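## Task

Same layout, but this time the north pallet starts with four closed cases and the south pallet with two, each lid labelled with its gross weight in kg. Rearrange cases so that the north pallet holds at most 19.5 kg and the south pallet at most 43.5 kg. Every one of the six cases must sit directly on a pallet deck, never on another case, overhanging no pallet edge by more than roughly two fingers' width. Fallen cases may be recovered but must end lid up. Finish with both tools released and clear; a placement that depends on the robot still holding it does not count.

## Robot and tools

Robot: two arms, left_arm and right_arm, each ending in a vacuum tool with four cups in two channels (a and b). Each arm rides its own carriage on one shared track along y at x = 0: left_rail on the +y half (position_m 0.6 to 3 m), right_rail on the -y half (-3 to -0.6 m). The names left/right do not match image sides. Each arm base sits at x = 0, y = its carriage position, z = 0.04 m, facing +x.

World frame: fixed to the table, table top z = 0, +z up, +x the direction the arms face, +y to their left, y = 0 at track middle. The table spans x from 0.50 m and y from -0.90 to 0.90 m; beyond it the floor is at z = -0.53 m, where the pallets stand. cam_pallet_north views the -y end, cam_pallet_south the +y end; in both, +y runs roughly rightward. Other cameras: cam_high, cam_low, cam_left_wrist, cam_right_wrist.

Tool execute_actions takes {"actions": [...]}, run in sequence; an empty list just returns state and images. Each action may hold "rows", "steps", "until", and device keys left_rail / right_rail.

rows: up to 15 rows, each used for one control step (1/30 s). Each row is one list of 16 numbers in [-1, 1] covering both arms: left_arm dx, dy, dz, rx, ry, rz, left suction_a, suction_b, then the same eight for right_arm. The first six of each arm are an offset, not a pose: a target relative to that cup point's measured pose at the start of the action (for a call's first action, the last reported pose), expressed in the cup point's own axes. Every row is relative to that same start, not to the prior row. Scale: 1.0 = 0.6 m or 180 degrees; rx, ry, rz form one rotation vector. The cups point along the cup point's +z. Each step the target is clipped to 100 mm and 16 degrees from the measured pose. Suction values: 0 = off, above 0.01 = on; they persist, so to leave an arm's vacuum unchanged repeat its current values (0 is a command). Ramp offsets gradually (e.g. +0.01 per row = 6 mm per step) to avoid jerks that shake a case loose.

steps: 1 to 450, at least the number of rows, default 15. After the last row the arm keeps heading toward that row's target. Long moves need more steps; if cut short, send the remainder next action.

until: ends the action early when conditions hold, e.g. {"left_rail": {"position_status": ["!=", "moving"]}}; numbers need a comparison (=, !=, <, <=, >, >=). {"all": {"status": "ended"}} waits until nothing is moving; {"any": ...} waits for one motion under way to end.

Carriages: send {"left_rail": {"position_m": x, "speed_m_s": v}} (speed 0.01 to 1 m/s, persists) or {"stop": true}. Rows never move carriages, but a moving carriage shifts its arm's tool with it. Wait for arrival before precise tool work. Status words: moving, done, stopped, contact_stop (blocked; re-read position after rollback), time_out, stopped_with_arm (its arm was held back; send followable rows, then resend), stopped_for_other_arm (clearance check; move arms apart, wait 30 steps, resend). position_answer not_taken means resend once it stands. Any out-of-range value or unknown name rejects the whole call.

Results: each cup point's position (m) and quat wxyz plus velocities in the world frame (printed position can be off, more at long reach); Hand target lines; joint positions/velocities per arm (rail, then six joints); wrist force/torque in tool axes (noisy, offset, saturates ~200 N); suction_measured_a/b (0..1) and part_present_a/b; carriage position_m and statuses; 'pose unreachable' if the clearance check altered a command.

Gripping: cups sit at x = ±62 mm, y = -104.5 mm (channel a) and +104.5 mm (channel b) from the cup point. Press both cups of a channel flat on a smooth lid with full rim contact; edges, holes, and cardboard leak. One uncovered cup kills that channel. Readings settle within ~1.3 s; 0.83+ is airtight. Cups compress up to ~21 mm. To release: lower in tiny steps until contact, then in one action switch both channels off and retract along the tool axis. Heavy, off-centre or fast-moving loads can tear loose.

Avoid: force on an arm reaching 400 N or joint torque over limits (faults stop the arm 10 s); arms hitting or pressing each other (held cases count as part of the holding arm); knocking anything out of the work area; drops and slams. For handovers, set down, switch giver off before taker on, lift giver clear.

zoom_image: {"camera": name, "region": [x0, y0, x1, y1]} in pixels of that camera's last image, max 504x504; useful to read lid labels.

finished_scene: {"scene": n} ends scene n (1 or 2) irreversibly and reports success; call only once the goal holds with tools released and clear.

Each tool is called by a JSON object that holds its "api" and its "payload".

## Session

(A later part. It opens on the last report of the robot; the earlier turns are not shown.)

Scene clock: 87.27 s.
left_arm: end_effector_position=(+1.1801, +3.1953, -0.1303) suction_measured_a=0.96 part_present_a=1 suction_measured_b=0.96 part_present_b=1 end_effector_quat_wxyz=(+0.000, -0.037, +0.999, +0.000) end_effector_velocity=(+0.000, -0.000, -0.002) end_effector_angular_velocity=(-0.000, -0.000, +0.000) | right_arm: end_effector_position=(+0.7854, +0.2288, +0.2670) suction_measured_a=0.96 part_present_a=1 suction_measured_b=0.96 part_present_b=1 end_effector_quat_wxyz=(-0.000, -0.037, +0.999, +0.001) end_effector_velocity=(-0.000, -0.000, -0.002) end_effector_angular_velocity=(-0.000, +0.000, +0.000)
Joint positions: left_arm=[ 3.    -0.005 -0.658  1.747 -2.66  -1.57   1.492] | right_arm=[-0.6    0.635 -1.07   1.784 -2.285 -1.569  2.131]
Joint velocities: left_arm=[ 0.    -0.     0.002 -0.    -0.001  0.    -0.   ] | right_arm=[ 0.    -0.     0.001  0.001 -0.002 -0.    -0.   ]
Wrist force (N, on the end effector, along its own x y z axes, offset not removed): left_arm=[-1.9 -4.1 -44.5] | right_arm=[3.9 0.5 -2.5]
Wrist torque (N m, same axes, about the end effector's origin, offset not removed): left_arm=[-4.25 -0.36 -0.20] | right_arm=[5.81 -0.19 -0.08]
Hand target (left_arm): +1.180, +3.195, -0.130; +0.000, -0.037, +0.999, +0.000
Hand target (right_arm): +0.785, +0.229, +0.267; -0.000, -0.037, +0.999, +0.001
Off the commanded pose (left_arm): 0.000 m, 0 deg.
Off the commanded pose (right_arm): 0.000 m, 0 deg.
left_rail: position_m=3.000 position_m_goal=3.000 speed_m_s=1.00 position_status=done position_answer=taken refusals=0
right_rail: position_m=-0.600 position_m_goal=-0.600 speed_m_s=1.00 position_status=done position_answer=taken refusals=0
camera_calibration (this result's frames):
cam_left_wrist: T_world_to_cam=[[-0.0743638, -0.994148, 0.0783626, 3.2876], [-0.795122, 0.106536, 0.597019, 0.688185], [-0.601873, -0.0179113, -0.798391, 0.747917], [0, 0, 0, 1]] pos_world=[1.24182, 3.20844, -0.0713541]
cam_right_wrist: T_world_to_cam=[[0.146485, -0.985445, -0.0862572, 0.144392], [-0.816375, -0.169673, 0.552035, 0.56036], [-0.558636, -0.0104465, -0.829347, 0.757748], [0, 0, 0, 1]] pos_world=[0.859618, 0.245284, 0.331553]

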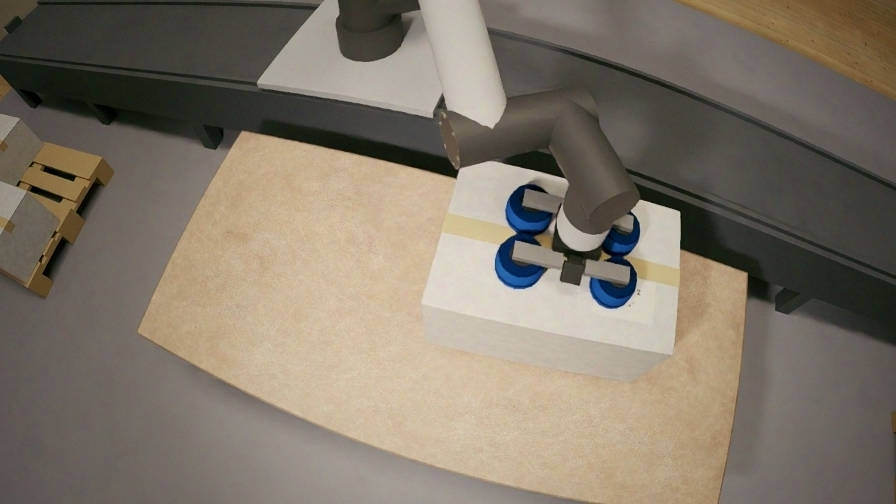

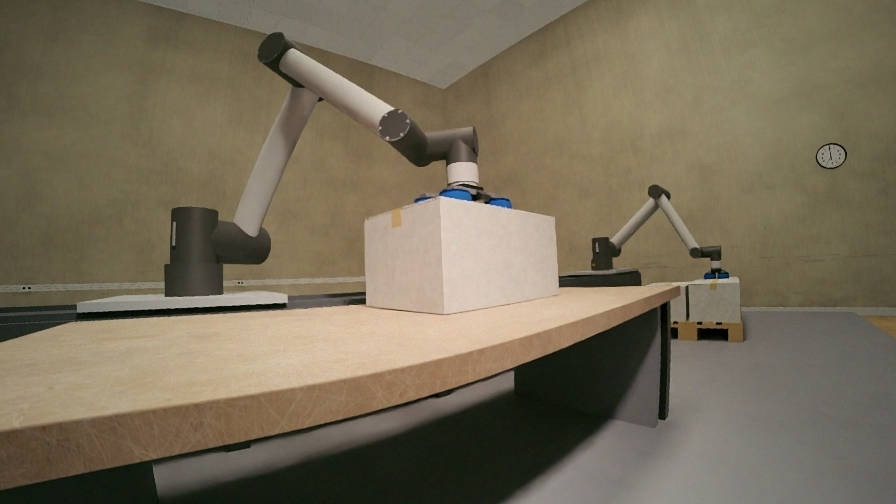

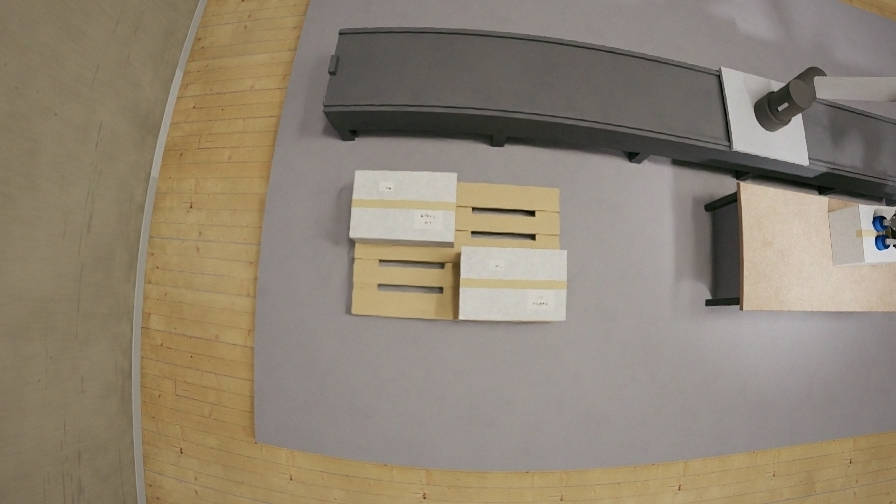

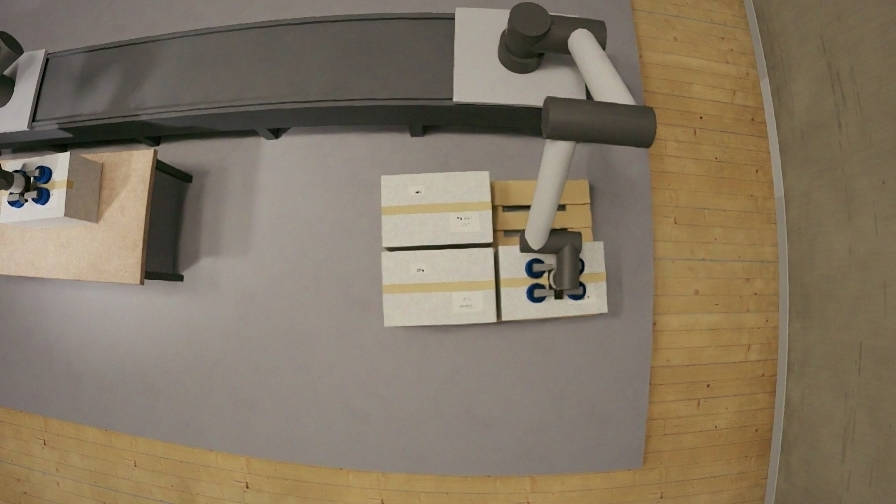

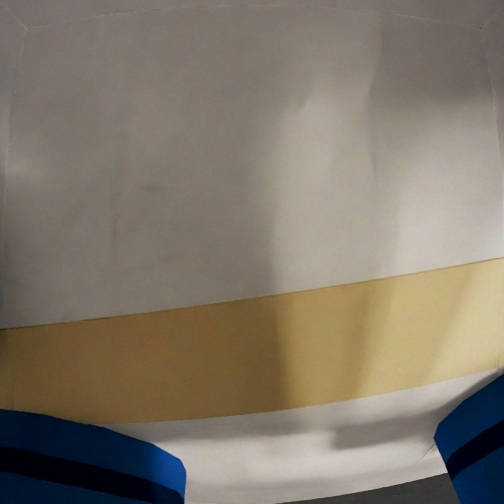

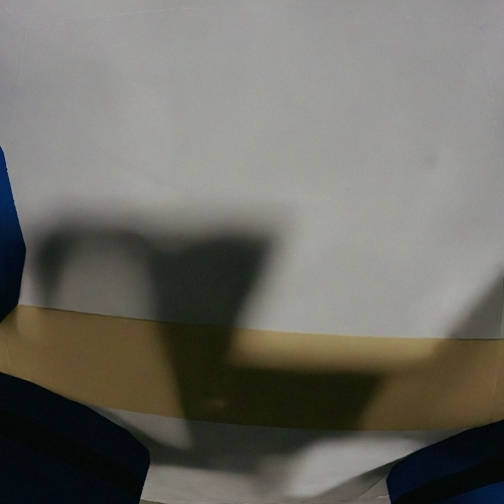

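{"api": "execute_actions", "payload": {"actions": [{"rows":[[0,0,0.002,0,0,0,1,1,0,0,0.002,0,0,0,1,1]],"steps":8}]}}

Scene clock: 87.87 s.
left_arm: end_effector_position=(+1.1801, +3.1953, -0.1314) suction_measured_a=0.96 part_present_a=1 suction_measured_b=0.96 part_present_b=1 end_effector_quat_wxyz=(+0.000, -0.037, +0.999, +0.000) end_effector_velocity=(+0.000, -0.000, -0.001) end_effector_angular_velocity=(-0.000, -0.000, -0.000) | right_arm: end_effector_position=(+0.7855, +0.2289, +0.2662) suction_measured_a=0.96 part_present_a=1 suction_measured_b=0.96 part_present_b=1 end_effector_quat_wxyz=(-0.000, -0.037, +0.999, +0.001) end_effector_velocity=(-0.000, -0.000, -0.001) end_effector_angular_velocity=(+0.000, -0.000, -0.000)
Joint positions: left_arm=[ 3.    -0.005 -0.657  1.747 -2.661 -1.57   1.492] | right_arm=[-0.6    0.635 -1.069  1.784 -2.286 -1.569  2.131]
Joint velocities: left_arm=[ 0.    -0.     0.002 -0.    -0.001  0.     0.   ] | right_arm=[ 0.     0.     0.001  0.001 -0.001  0.     0.   ]
Wrist force (N, on the end effector, along its own x y z axes, offset not removed): left_arm=[4.4 -2.2 -37.5] | right_arm=[7.8 -4.3 -25.2]
Wrist torque (N m, same axes, about the end effector's origin, offset not removed): left_arm=[-4.10 -1.09 -0.11] | right_arm=[0.36 -3.76 -0.48]
Hand target (left_arm): +1.180, +3.195, -0.132; +0.000, -0.037, +0.999, +0.000
Hand target (right_arm): +0.785, +0.229, +0.266; -0.000, -0.037, +0.999, +0.001
Off the commanded pose (left_arm): 0.000 m, 0 deg.
Off the commanded pose (right_arm): 0.000 m, 0 deg.
left_rail: position_m=3.000 position_m_goal=3.000 speed_m_s=1.00 position_status=done position_answer=taken refusals=0
right_rail: position_m=-0.600 position_m_goal=-0.600 speed_m_s=1.00 position_status=done position_answer=taken refusals=0
camera_calibration (this result's frames):
cam_left_wrist: T_world_to_cam=[[-0.0743637, -0.994147, 0.0783632, 3.28768], [-0.795116, 0.106536, 0.597026, 0.6888], [-0.601881, -0.0179107, -0.798385, 0.747088], [0, 0, 0, 1]] pos_world=[1.24182, 3.20844, -0.0724015]
cam_right_wrist: T_world_to_cam=[[0.146511, -0.985426, -0.0864291, 0.144397], [-0.816538, -0.169794, 0.551756, 0.561118], [-0.55839, -0.0102657, -0.829515, 0.756945], [0, 0, 0, 1]] pos_world=[0.859689, 0.245337, 0.330777]

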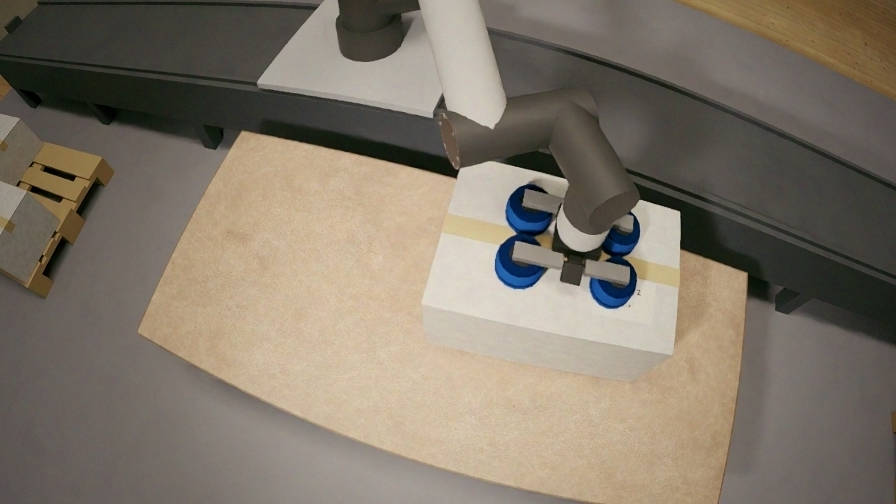

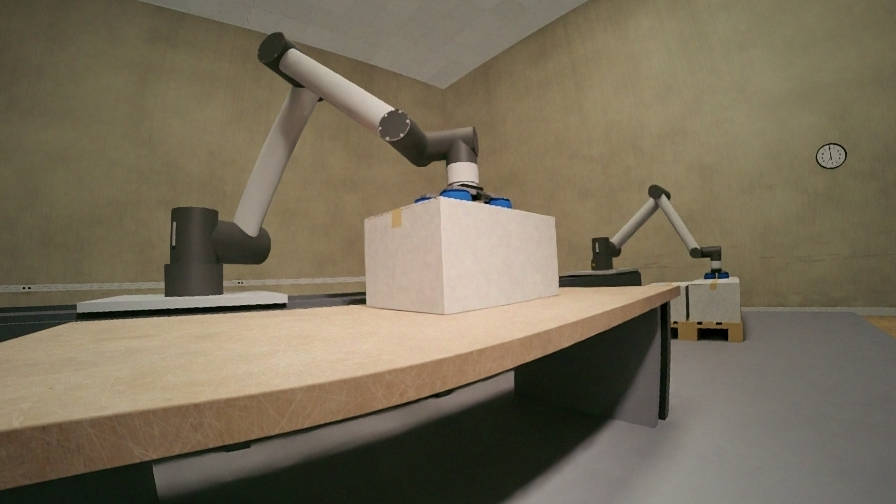

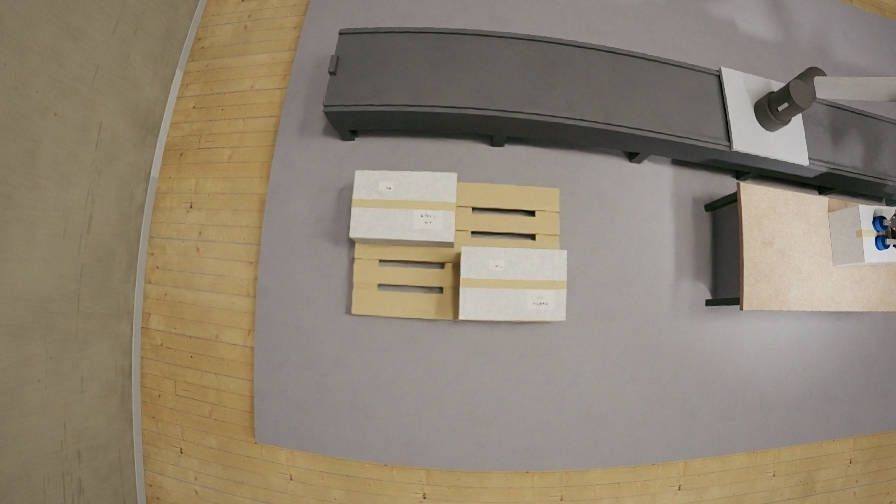

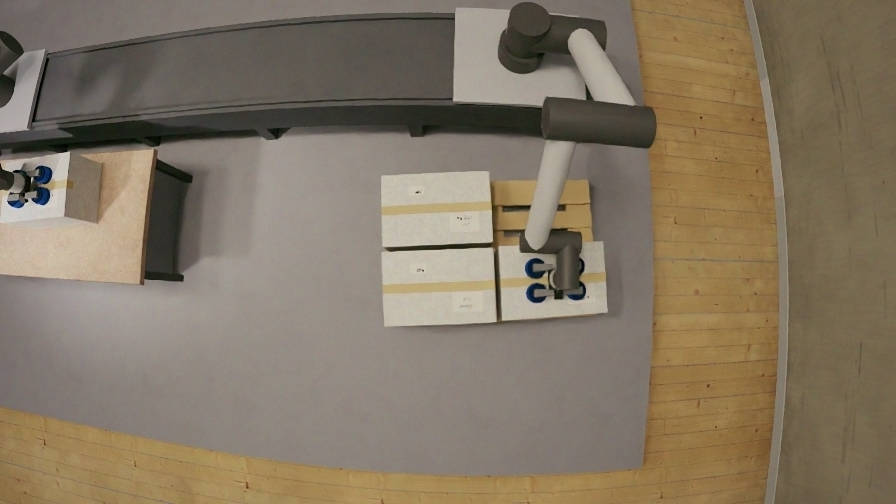

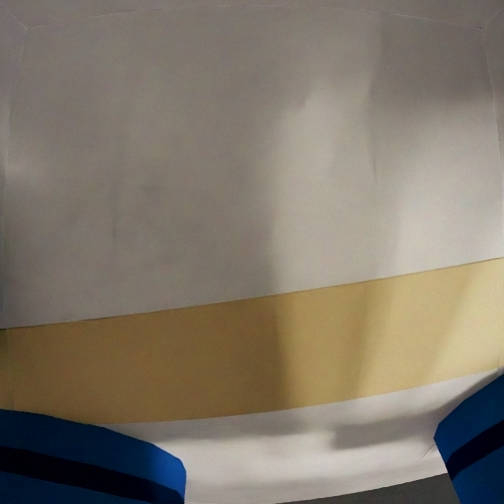

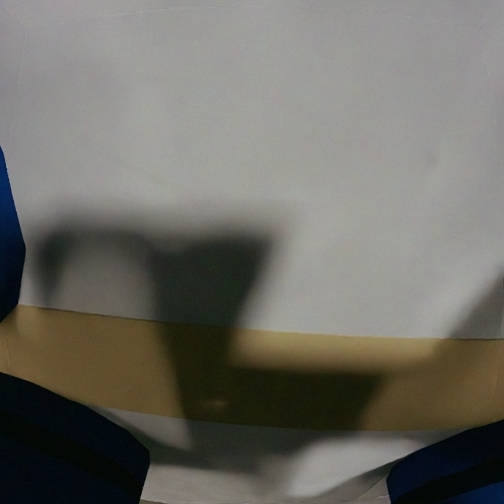

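{"api": "execute_actions", "payload": {"actions": []}}

Scene clock: 90.50 s.
left_arm: end_effector_position=(+1.1801, +3.1953, -0.1315) suction_measured_a=0.96 part_present_a=1 suction_measured_b=0.96 part_present_b=1 end_effector_quat_wxyz=(+0.000, -0.037, +0.999, +0.000) end_effector_velocity=(-0.000, +0.000, -0.000) end_effector_angular_velocity=(+0.000, +0.000, +0.000) | right_arm: end_effector_position=(+0.7854, +0.2288, +0.2658) suction_measured_a=0.96 part_present_a=1 suction_measured_b=0.96 part_present_b=1 end_effector_quat_wxyz=(-0.000, -0.037, +0.999, +0.001) end_effector_velocity=(-0.000, +0.000, -0.000) end_effector_angular_velocity=(-0.000, +0.000, -0.000)
Joint positions: left_arm=[ 3.    -0.005 -0.657  1.747 -2.661 -1.57   1.492] | right_arm=[-0.6    0.635 -1.069  1.785 -2.286 -1.569  2.131]
Joint velocities: left_arm=[ 0.  0.  0. -0.  0.  0. -0.] | right_arm=[0. 0. 0. 0. 0. 0. 0.]
Wrist force (N, on the end effector, along its own x y z axes, offset not removed): left_arm=[0.9 2.3 -43.2] | right_arm=[12.1 -8.5 -49.4]
Wrist torque (N m, same axes, about the end effector's origin, offset not removed): left_arm=[-3.26 -0.53 -0.08] | right_arm=[-4.23 -7.44 -0.51]
Hand target (left_arm): +1.180, +3.195, -0.132; +0.000, -0.037, +0.999, +0.000
Hand target (right_arm): +0.785, +0.229, +0.266; -0.000, -0.037, +0.999, +0.001
Off the commanded pose (left_arm): 0.000 m, 0 deg.
Off the commanded pose (right_arm): 0.000 m, 0 deg.
left_rail: position_m=3.000 position_m_goal=3.000 speed_m_s=1.00 position_status=done position_answer=taken refusals=0
right_rail: position_m=-0.600 position_m_goal=-0.600 speed_m_s=1.00 position_status=done position_answer=taken refusals=0
camera_calibration (this result's frames):
cam_left_wrist: T_world_to_cam=[[-0.0743645, -0.994148, 0.0783623, 3.2877], [-0.795122, 0.106536, 0.597019, 0.688902], [-0.601873, -0.0179106, -0.798391, 0.746958], [0, 0, 0, 1]] pos_world=[1.24182, 3.20844, -0.0725545]
cam_right_wrist: T_world_to_cam=[[0.146484, -0.985445, -0.0862599, 0.144292], [-0.816378, -0.169674, 0.552031, 0.561023], [-0.558632, -0.0104428, -0.82935, 0.756754], [0, 0, 0, 1]] pos_world=[0.859618, 0.245285, 0.330359]

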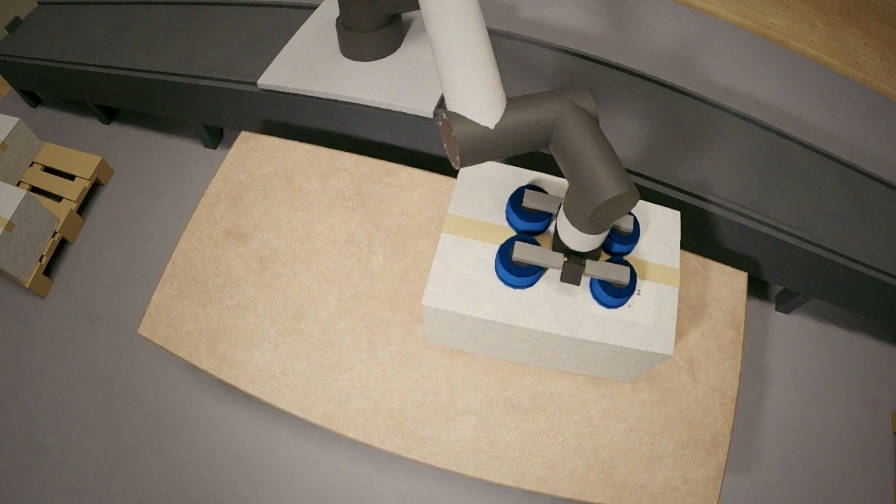

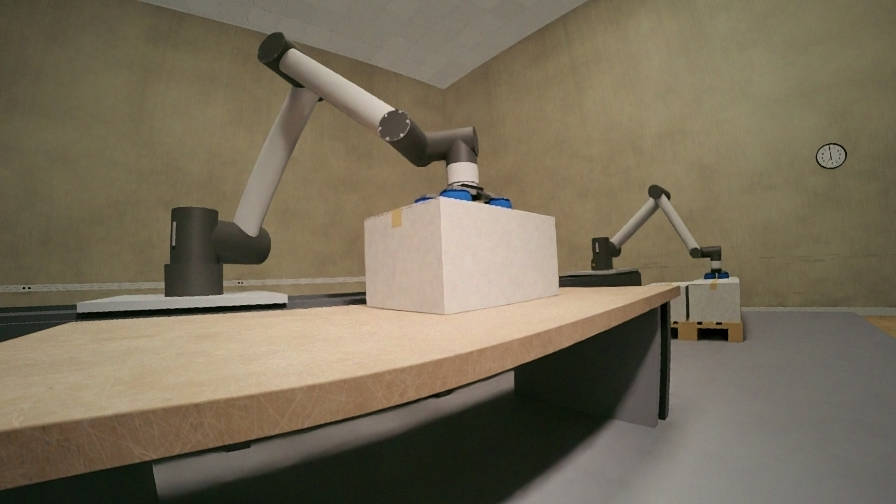

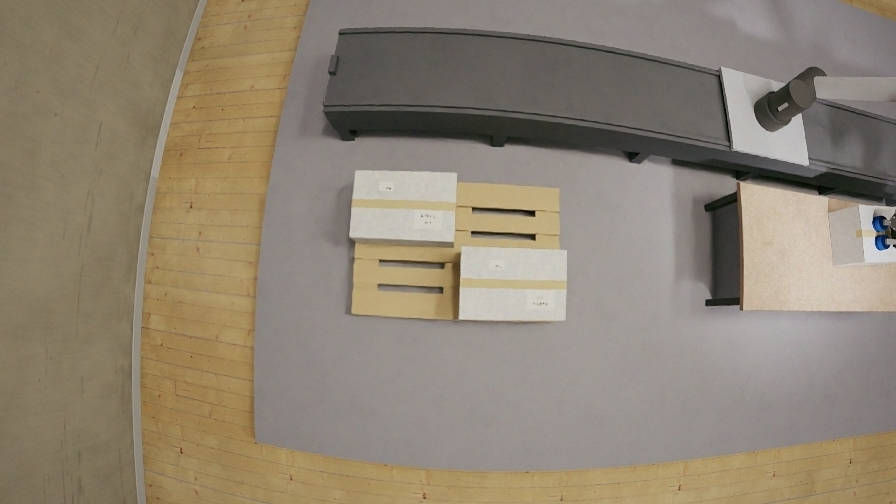

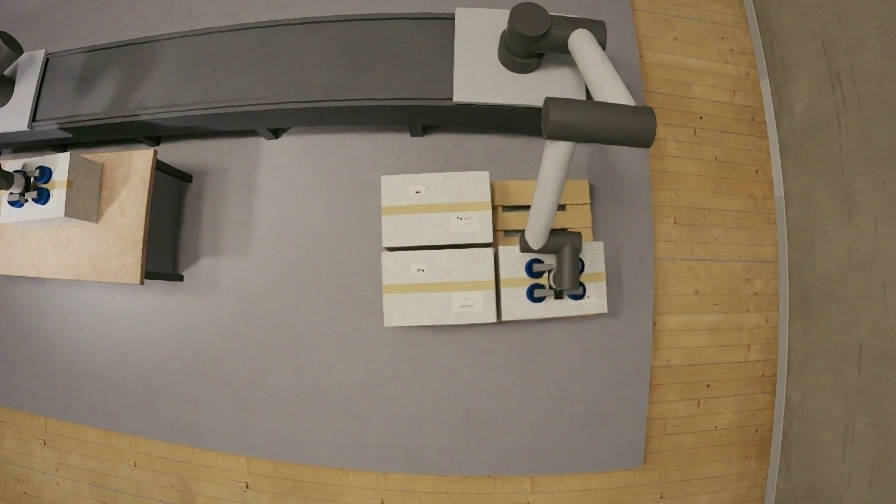

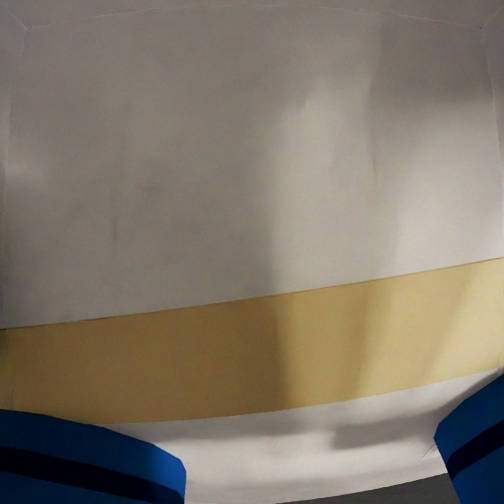

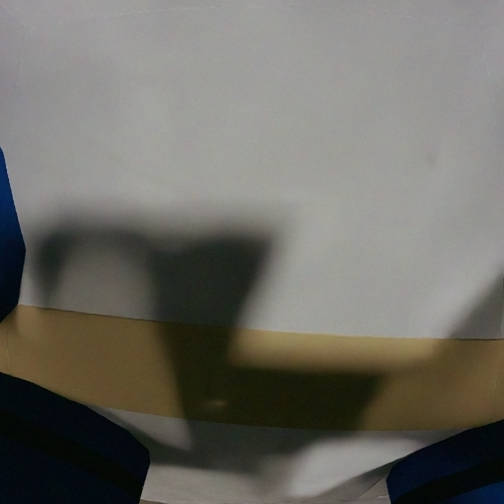

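{"api": "execute_actions", "payload": {"actions": [{"rows":[[0,0,0.001,0,0,0,1,1,0,0,-0.006,0,0,0,0,0],[0,0,0.002,0,0,0,1,1,0,0,-0.012,0,0,0,0,0],[0,0,0.0025,0,0,0,1,1,0,0,-0.018,0,0,0,0,0],[0,0,0.0025,0,0,0,1,1,0,0,-0.025,0,0,0,0,0],[0,0,0.0025,0,0,0,1,1,0,0,-0.033,0,0,0,0,0],[0,0,0.0025,0,0,0,1,1,0,0,-0.043,0,0,0,0,0],[0,0,0.0025,0,0,0,1,1,0,0,-0.056,0,0,0,0,0],[0,0,0.0025,0,0,0,1,1,0,0,-0.07,0,0,0,0,0],[0,0,0.0025,0,0,0,1,1,0,0,-0.085,0,0,0,0,0],[0,0,0.0025,0,0,0,1,1,0,0,-0.098,0,0,0,0,0],[0,0,0.0025,0,0,0,1,1,0,0,-0.11,0,0,0,0,0],[0,0,0.0025,0,0,0,1,1,0,0,-0.119,0,0,0,0,0],[0,0,0.0025,0,0,0,1,1,0,0,-0.126,0,0,0,0,0],[0,0,0.0025,0,0,0,1,1,0,0,-0.13,0,0,0,0,0]],"steps":15}]}}

Scene clock: 92.17 s.
left_arm: end_effector_position=(+1.1801, +3.1953, -0.1330) suction_measured_a=0.96 part_present_a=1 suction_measured_b=0.96 part_present_b=1 end_effector_quat_wxyz=(+0.000, -0.037, +0.999, +0.000) end_effector_velocity=(+0.000, +0.000, -0.000) end_effector_angular_velocity=(-0.000, -0.000, +0.000) | right_arm: end_effector_position=(+0.7853, +0.2288, +0.3241) suction_measured_a=0.00 part_present_a=0 suction_measured_b=0.00 part_present_b=0 end_effector_quat_wxyz=(-0.000, -0.037, +0.999, +0.001) end_effector_velocity=(+0.001, +0.001, +0.165) end_effector_angular_velocity=(+0.003, -0.004, +0.000)
Joint positions: left_arm=[ 3.    -0.005 -0.655  1.747 -2.663 -1.57   1.492] | right_arm=[-0.6    0.635 -1.113  1.756 -2.214 -1.569  2.131]
Joint velocities: left_arm=[ 0.  0.  0. -0. -0. -0.  0.] | right_arm=[ 0.     0.    -0.117 -0.089  0.2    0.    -0.   ]
Wrist force (N, on the end effector, along its own x y z axes, offset not removed): left_arm=[-4.4 -0.1 -42.2] | right_arm=[4.3 -0.6 -5.8]
Wrist torque (N m, same axes, about the end effector's origin, offset not removed): left_arm=[-3.71 0.19 -0.11] | right_arm=[-0.21 -0.27 -0.14]
Hand target (left_arm): +1.180, +3.195, -0.133; +0.000, -0.037, +0.999, +0.000
Hand target (right_arm): +0.785, +0.228, +0.344; -0.000, -0.037, +0.999, +0.001
Off the commanded pose (left_arm): 0.000 m, 0 deg.
Off the commanded pose (right_arm): 0.020 m, 0 deg.
left_rail: position_m=3.000 position_m_goal=3.000 speed_m_s=1.00 position_status=done position_answer=taken refusals=0
right_rail: position_m=-0.600 position_m_goal=-0.600 speed_m_s=1.00 position_status=done position_answer=taken refusals=0
camera_calibration (this result's frames):
cam_left_wrist: T_world_to_cam=[[-0.0743627, -0.994148, 0.078363, 3.28781], [-0.79512, 0.106535, 0.597022, 0.68978], [-0.601876, -0.0179118, -0.798389, 0.745793], [0, 0, 0, 1]] pos_world=[1.24182, 3.20844, -0.0740238]
cam_right_wrist: T_world_to_cam=[[0.146486, -0.985439, -0.0863228, 0.149297], [-0.8164, -0.169711, 0.551986, 0.528781], [-0.558598, -0.0103841, -0.829373, 0.804987], [0, 0, 0, 1]] pos_world=[0.859492, 0.245222, 0.388642]

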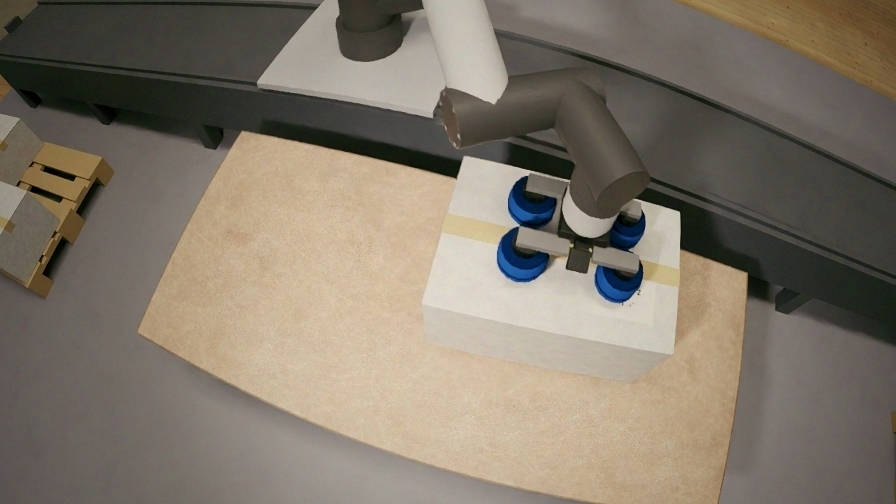

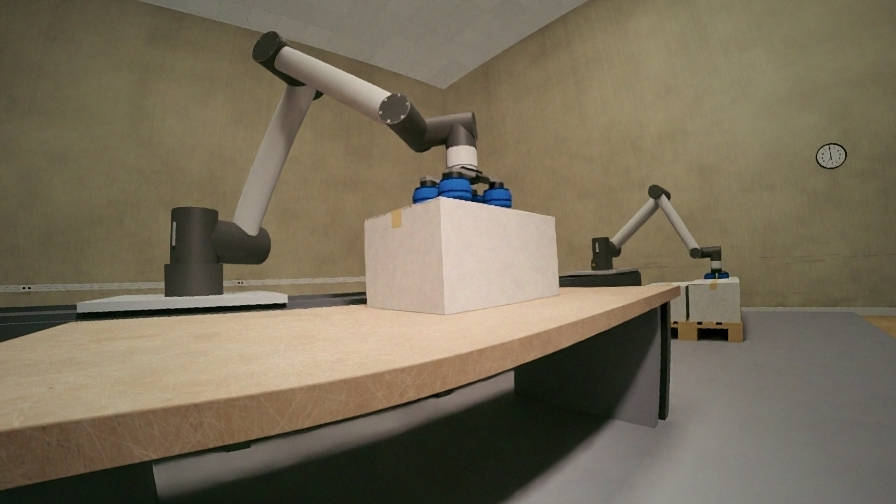

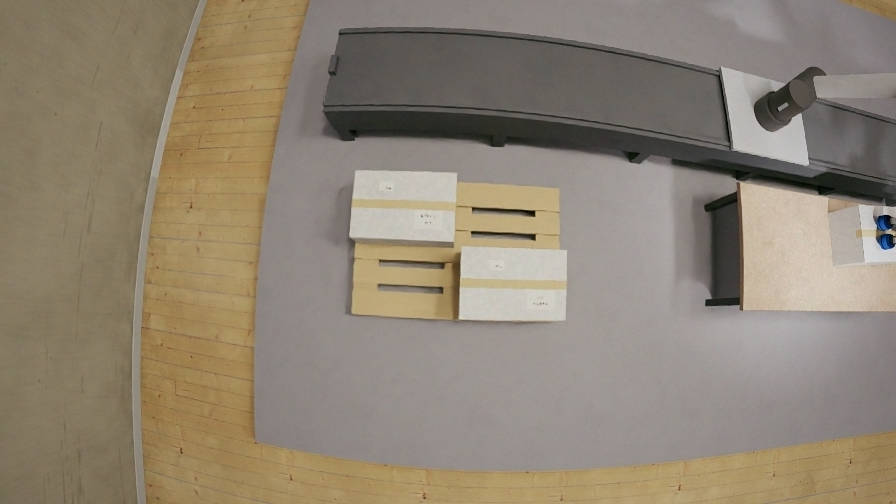

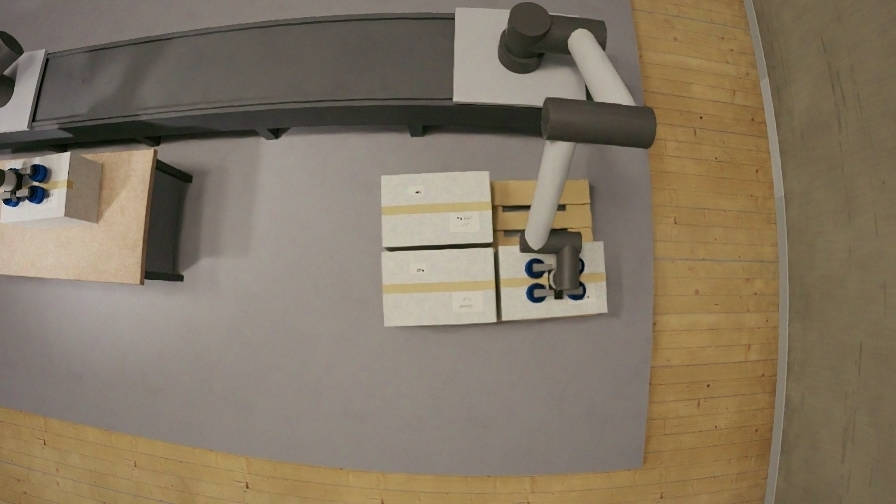

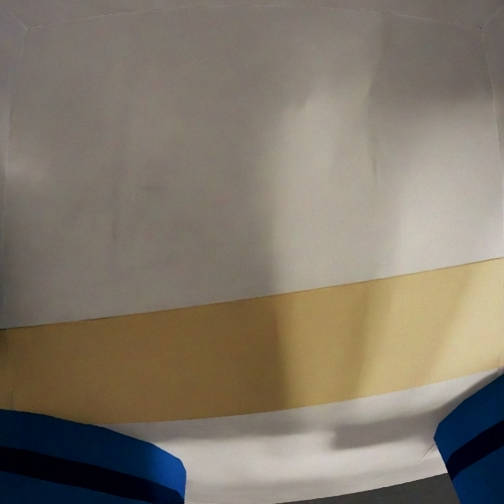

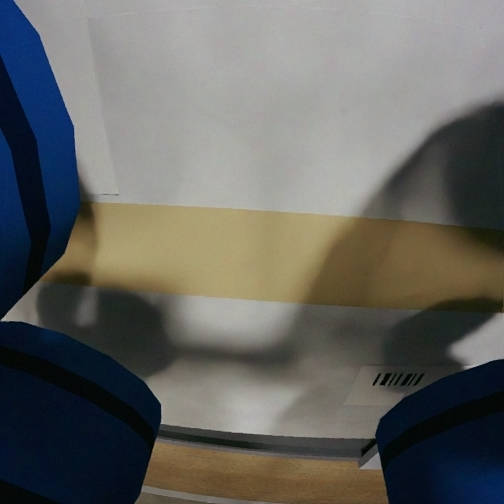

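{"api": "execute_actions", "payload": {"actions": [{"rows":[[0,0,0.001,0,0,0,1,1,0,0,-0.033,0,0,0,0,0],[0,0,0.0025,0,0,0,1,1,0,0,-0.033,0,0,0,0,0]],"steps":8,"right_rail":{"position_m":-2.0}}]}}

Scene clock: 93.83 s.
left_arm: end_effector_position=(+1.1803, +3.1954, -0.1339) suction_measured_a=0.96 part_present_a=1 suction_measured_b=0.96 part_present_b=1 end_effector_quat_wxyz=(+0.001, -0.037, +0.999, +0.000) end_effector_velocity=(+0.000, +0.000, -0.001) end_effector_angular_velocity=(-0.000, -0.001, +0.000) | right_arm: end_effector_position=(+0.7854, +0.1793, +0.3438) suction_measured_a=0.00 part_present_a=0 suction_measured_b=0.00 part_present_b=0 end_effector_quat_wxyz=(-0.000, -0.037, +0.999, +0.001) end_effector_velocity=(-0.000, -0.443, +0.000) end_effector_angular_velocity=(-0.001, +0.001, -0.000)
Joint positions: left_arm=[ 3.    -0.005 -0.654  1.746 -2.664 -1.571  1.492] | right_arm=[-0.649  0.635 -1.126  1.745 -2.189 -1.569  2.131]
Joint velocities: left_arm=[ 0.     0.     0.002 -0.001 -0.002 -0.     0.   ] | right_arm=[-0.443 -0.    -0.    -0.     0.001 -0.     0.   ]
Wrist force (N, on the end effector, along its own x y z axes, offset not removed): left_arm=[17.0 18.9 -109.6] | right_arm=[3.6 5.1 -0.7]
Wrist torque (N m, same axes, about the end effector's origin, offset not removed): left_arm=[8.32 3.69 4.26] | right_arm=[0.44 -0.22 -0.18]
Hand target (left_arm): +1.180, +3.195, -0.134; +0.000, -0.037, +0.999, +0.000
Hand target (right_arm): +0.785, +0.149, +0.344; -0.000, -0.037, +0.999, +0.001
Off the commanded pose (left_arm): 0.001 m, 0 deg.
Off the commanded pose (right_arm): 0.000 m, 0 deg.
left_rail: position_m=3.000 position_m_goal=3.000 speed_m_s=1.00 position_status=done position_answer=taken refusals=0
right_rail: position_m=-0.649 position_m_goal=-2.000 speed_m_s=1.00 position_status=moving position_answer=taken refusals=0
camera_calibration (this result's frames):
cam_left_wrist: T_world_to_cam=[[-0.0744444, -0.99413, 0.0785077, 3.288], [-0.795305, 0.106682, 0.596749, 0.690152], [-0.601622, -0.0180129, -0.798578, 0.745164], [0, 0, 0, 1]] pos_world=[1.24196, 3.2085, -0.0749091]
cam_right_wrist: T_world_to_cam=[[0.146491, -0.985436, -0.0863541, 0.102194], [-0.81643, -0.169733, 0.551935, 0.509621], [-0.558554, -0.0103513, -0.829404, 0.820909], [0, 0, 0, 1]] pos_world=[0.859621, 0.195703, 0.408412]

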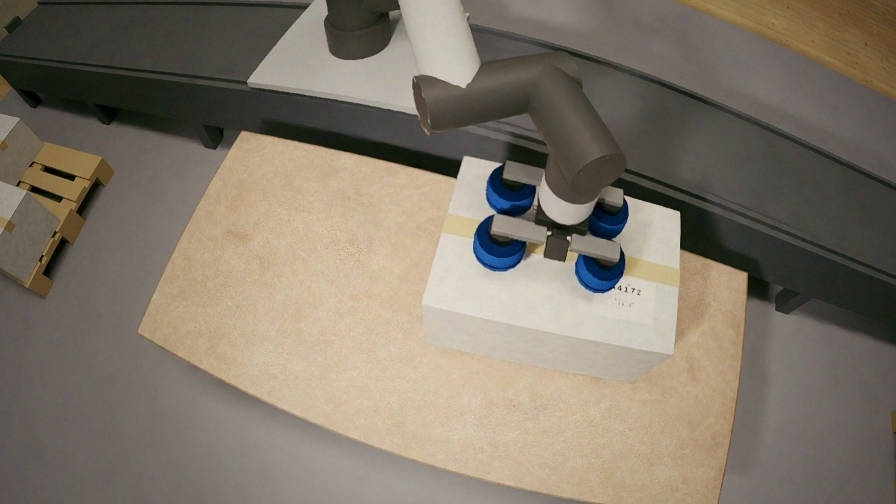

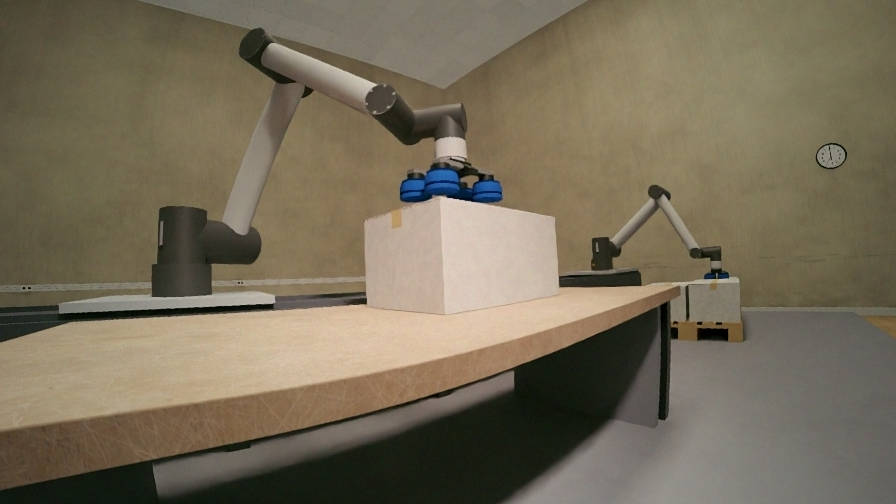

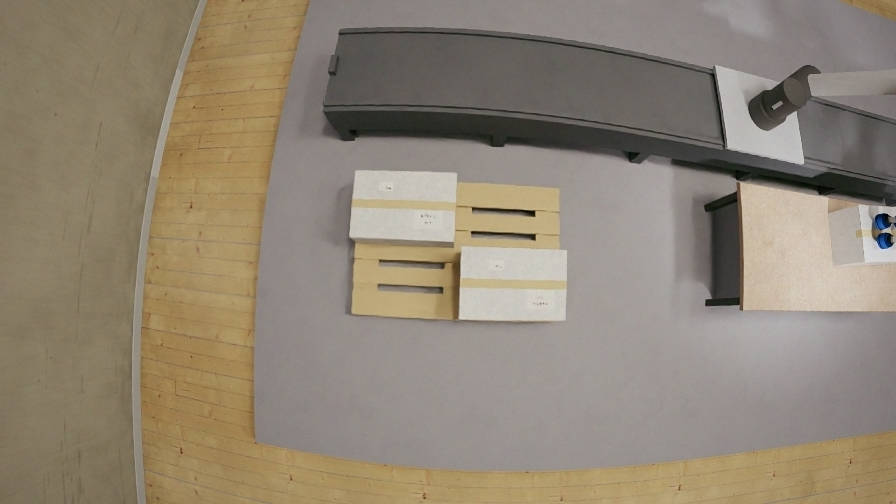

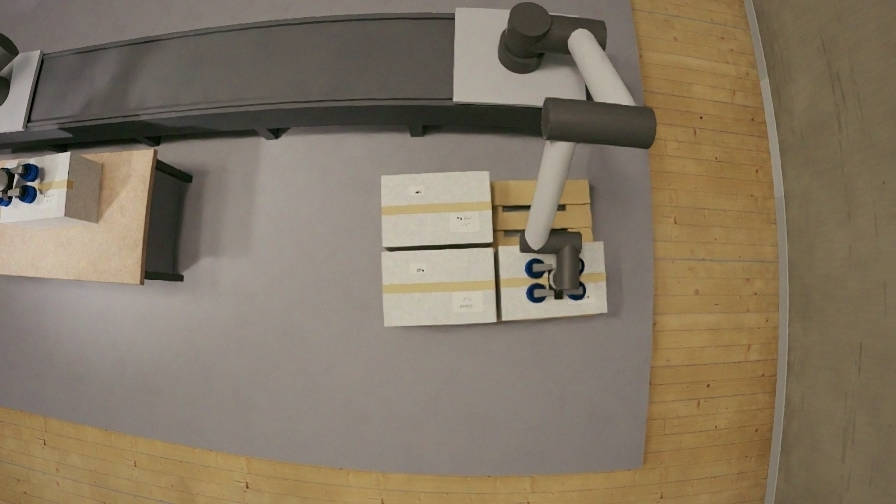

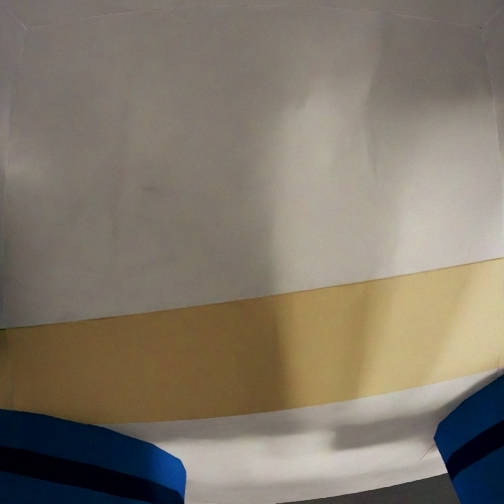

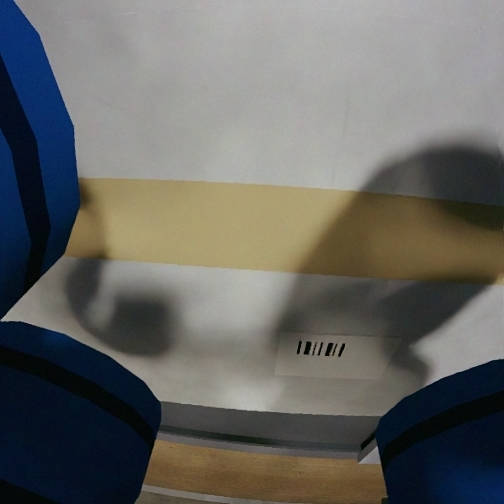

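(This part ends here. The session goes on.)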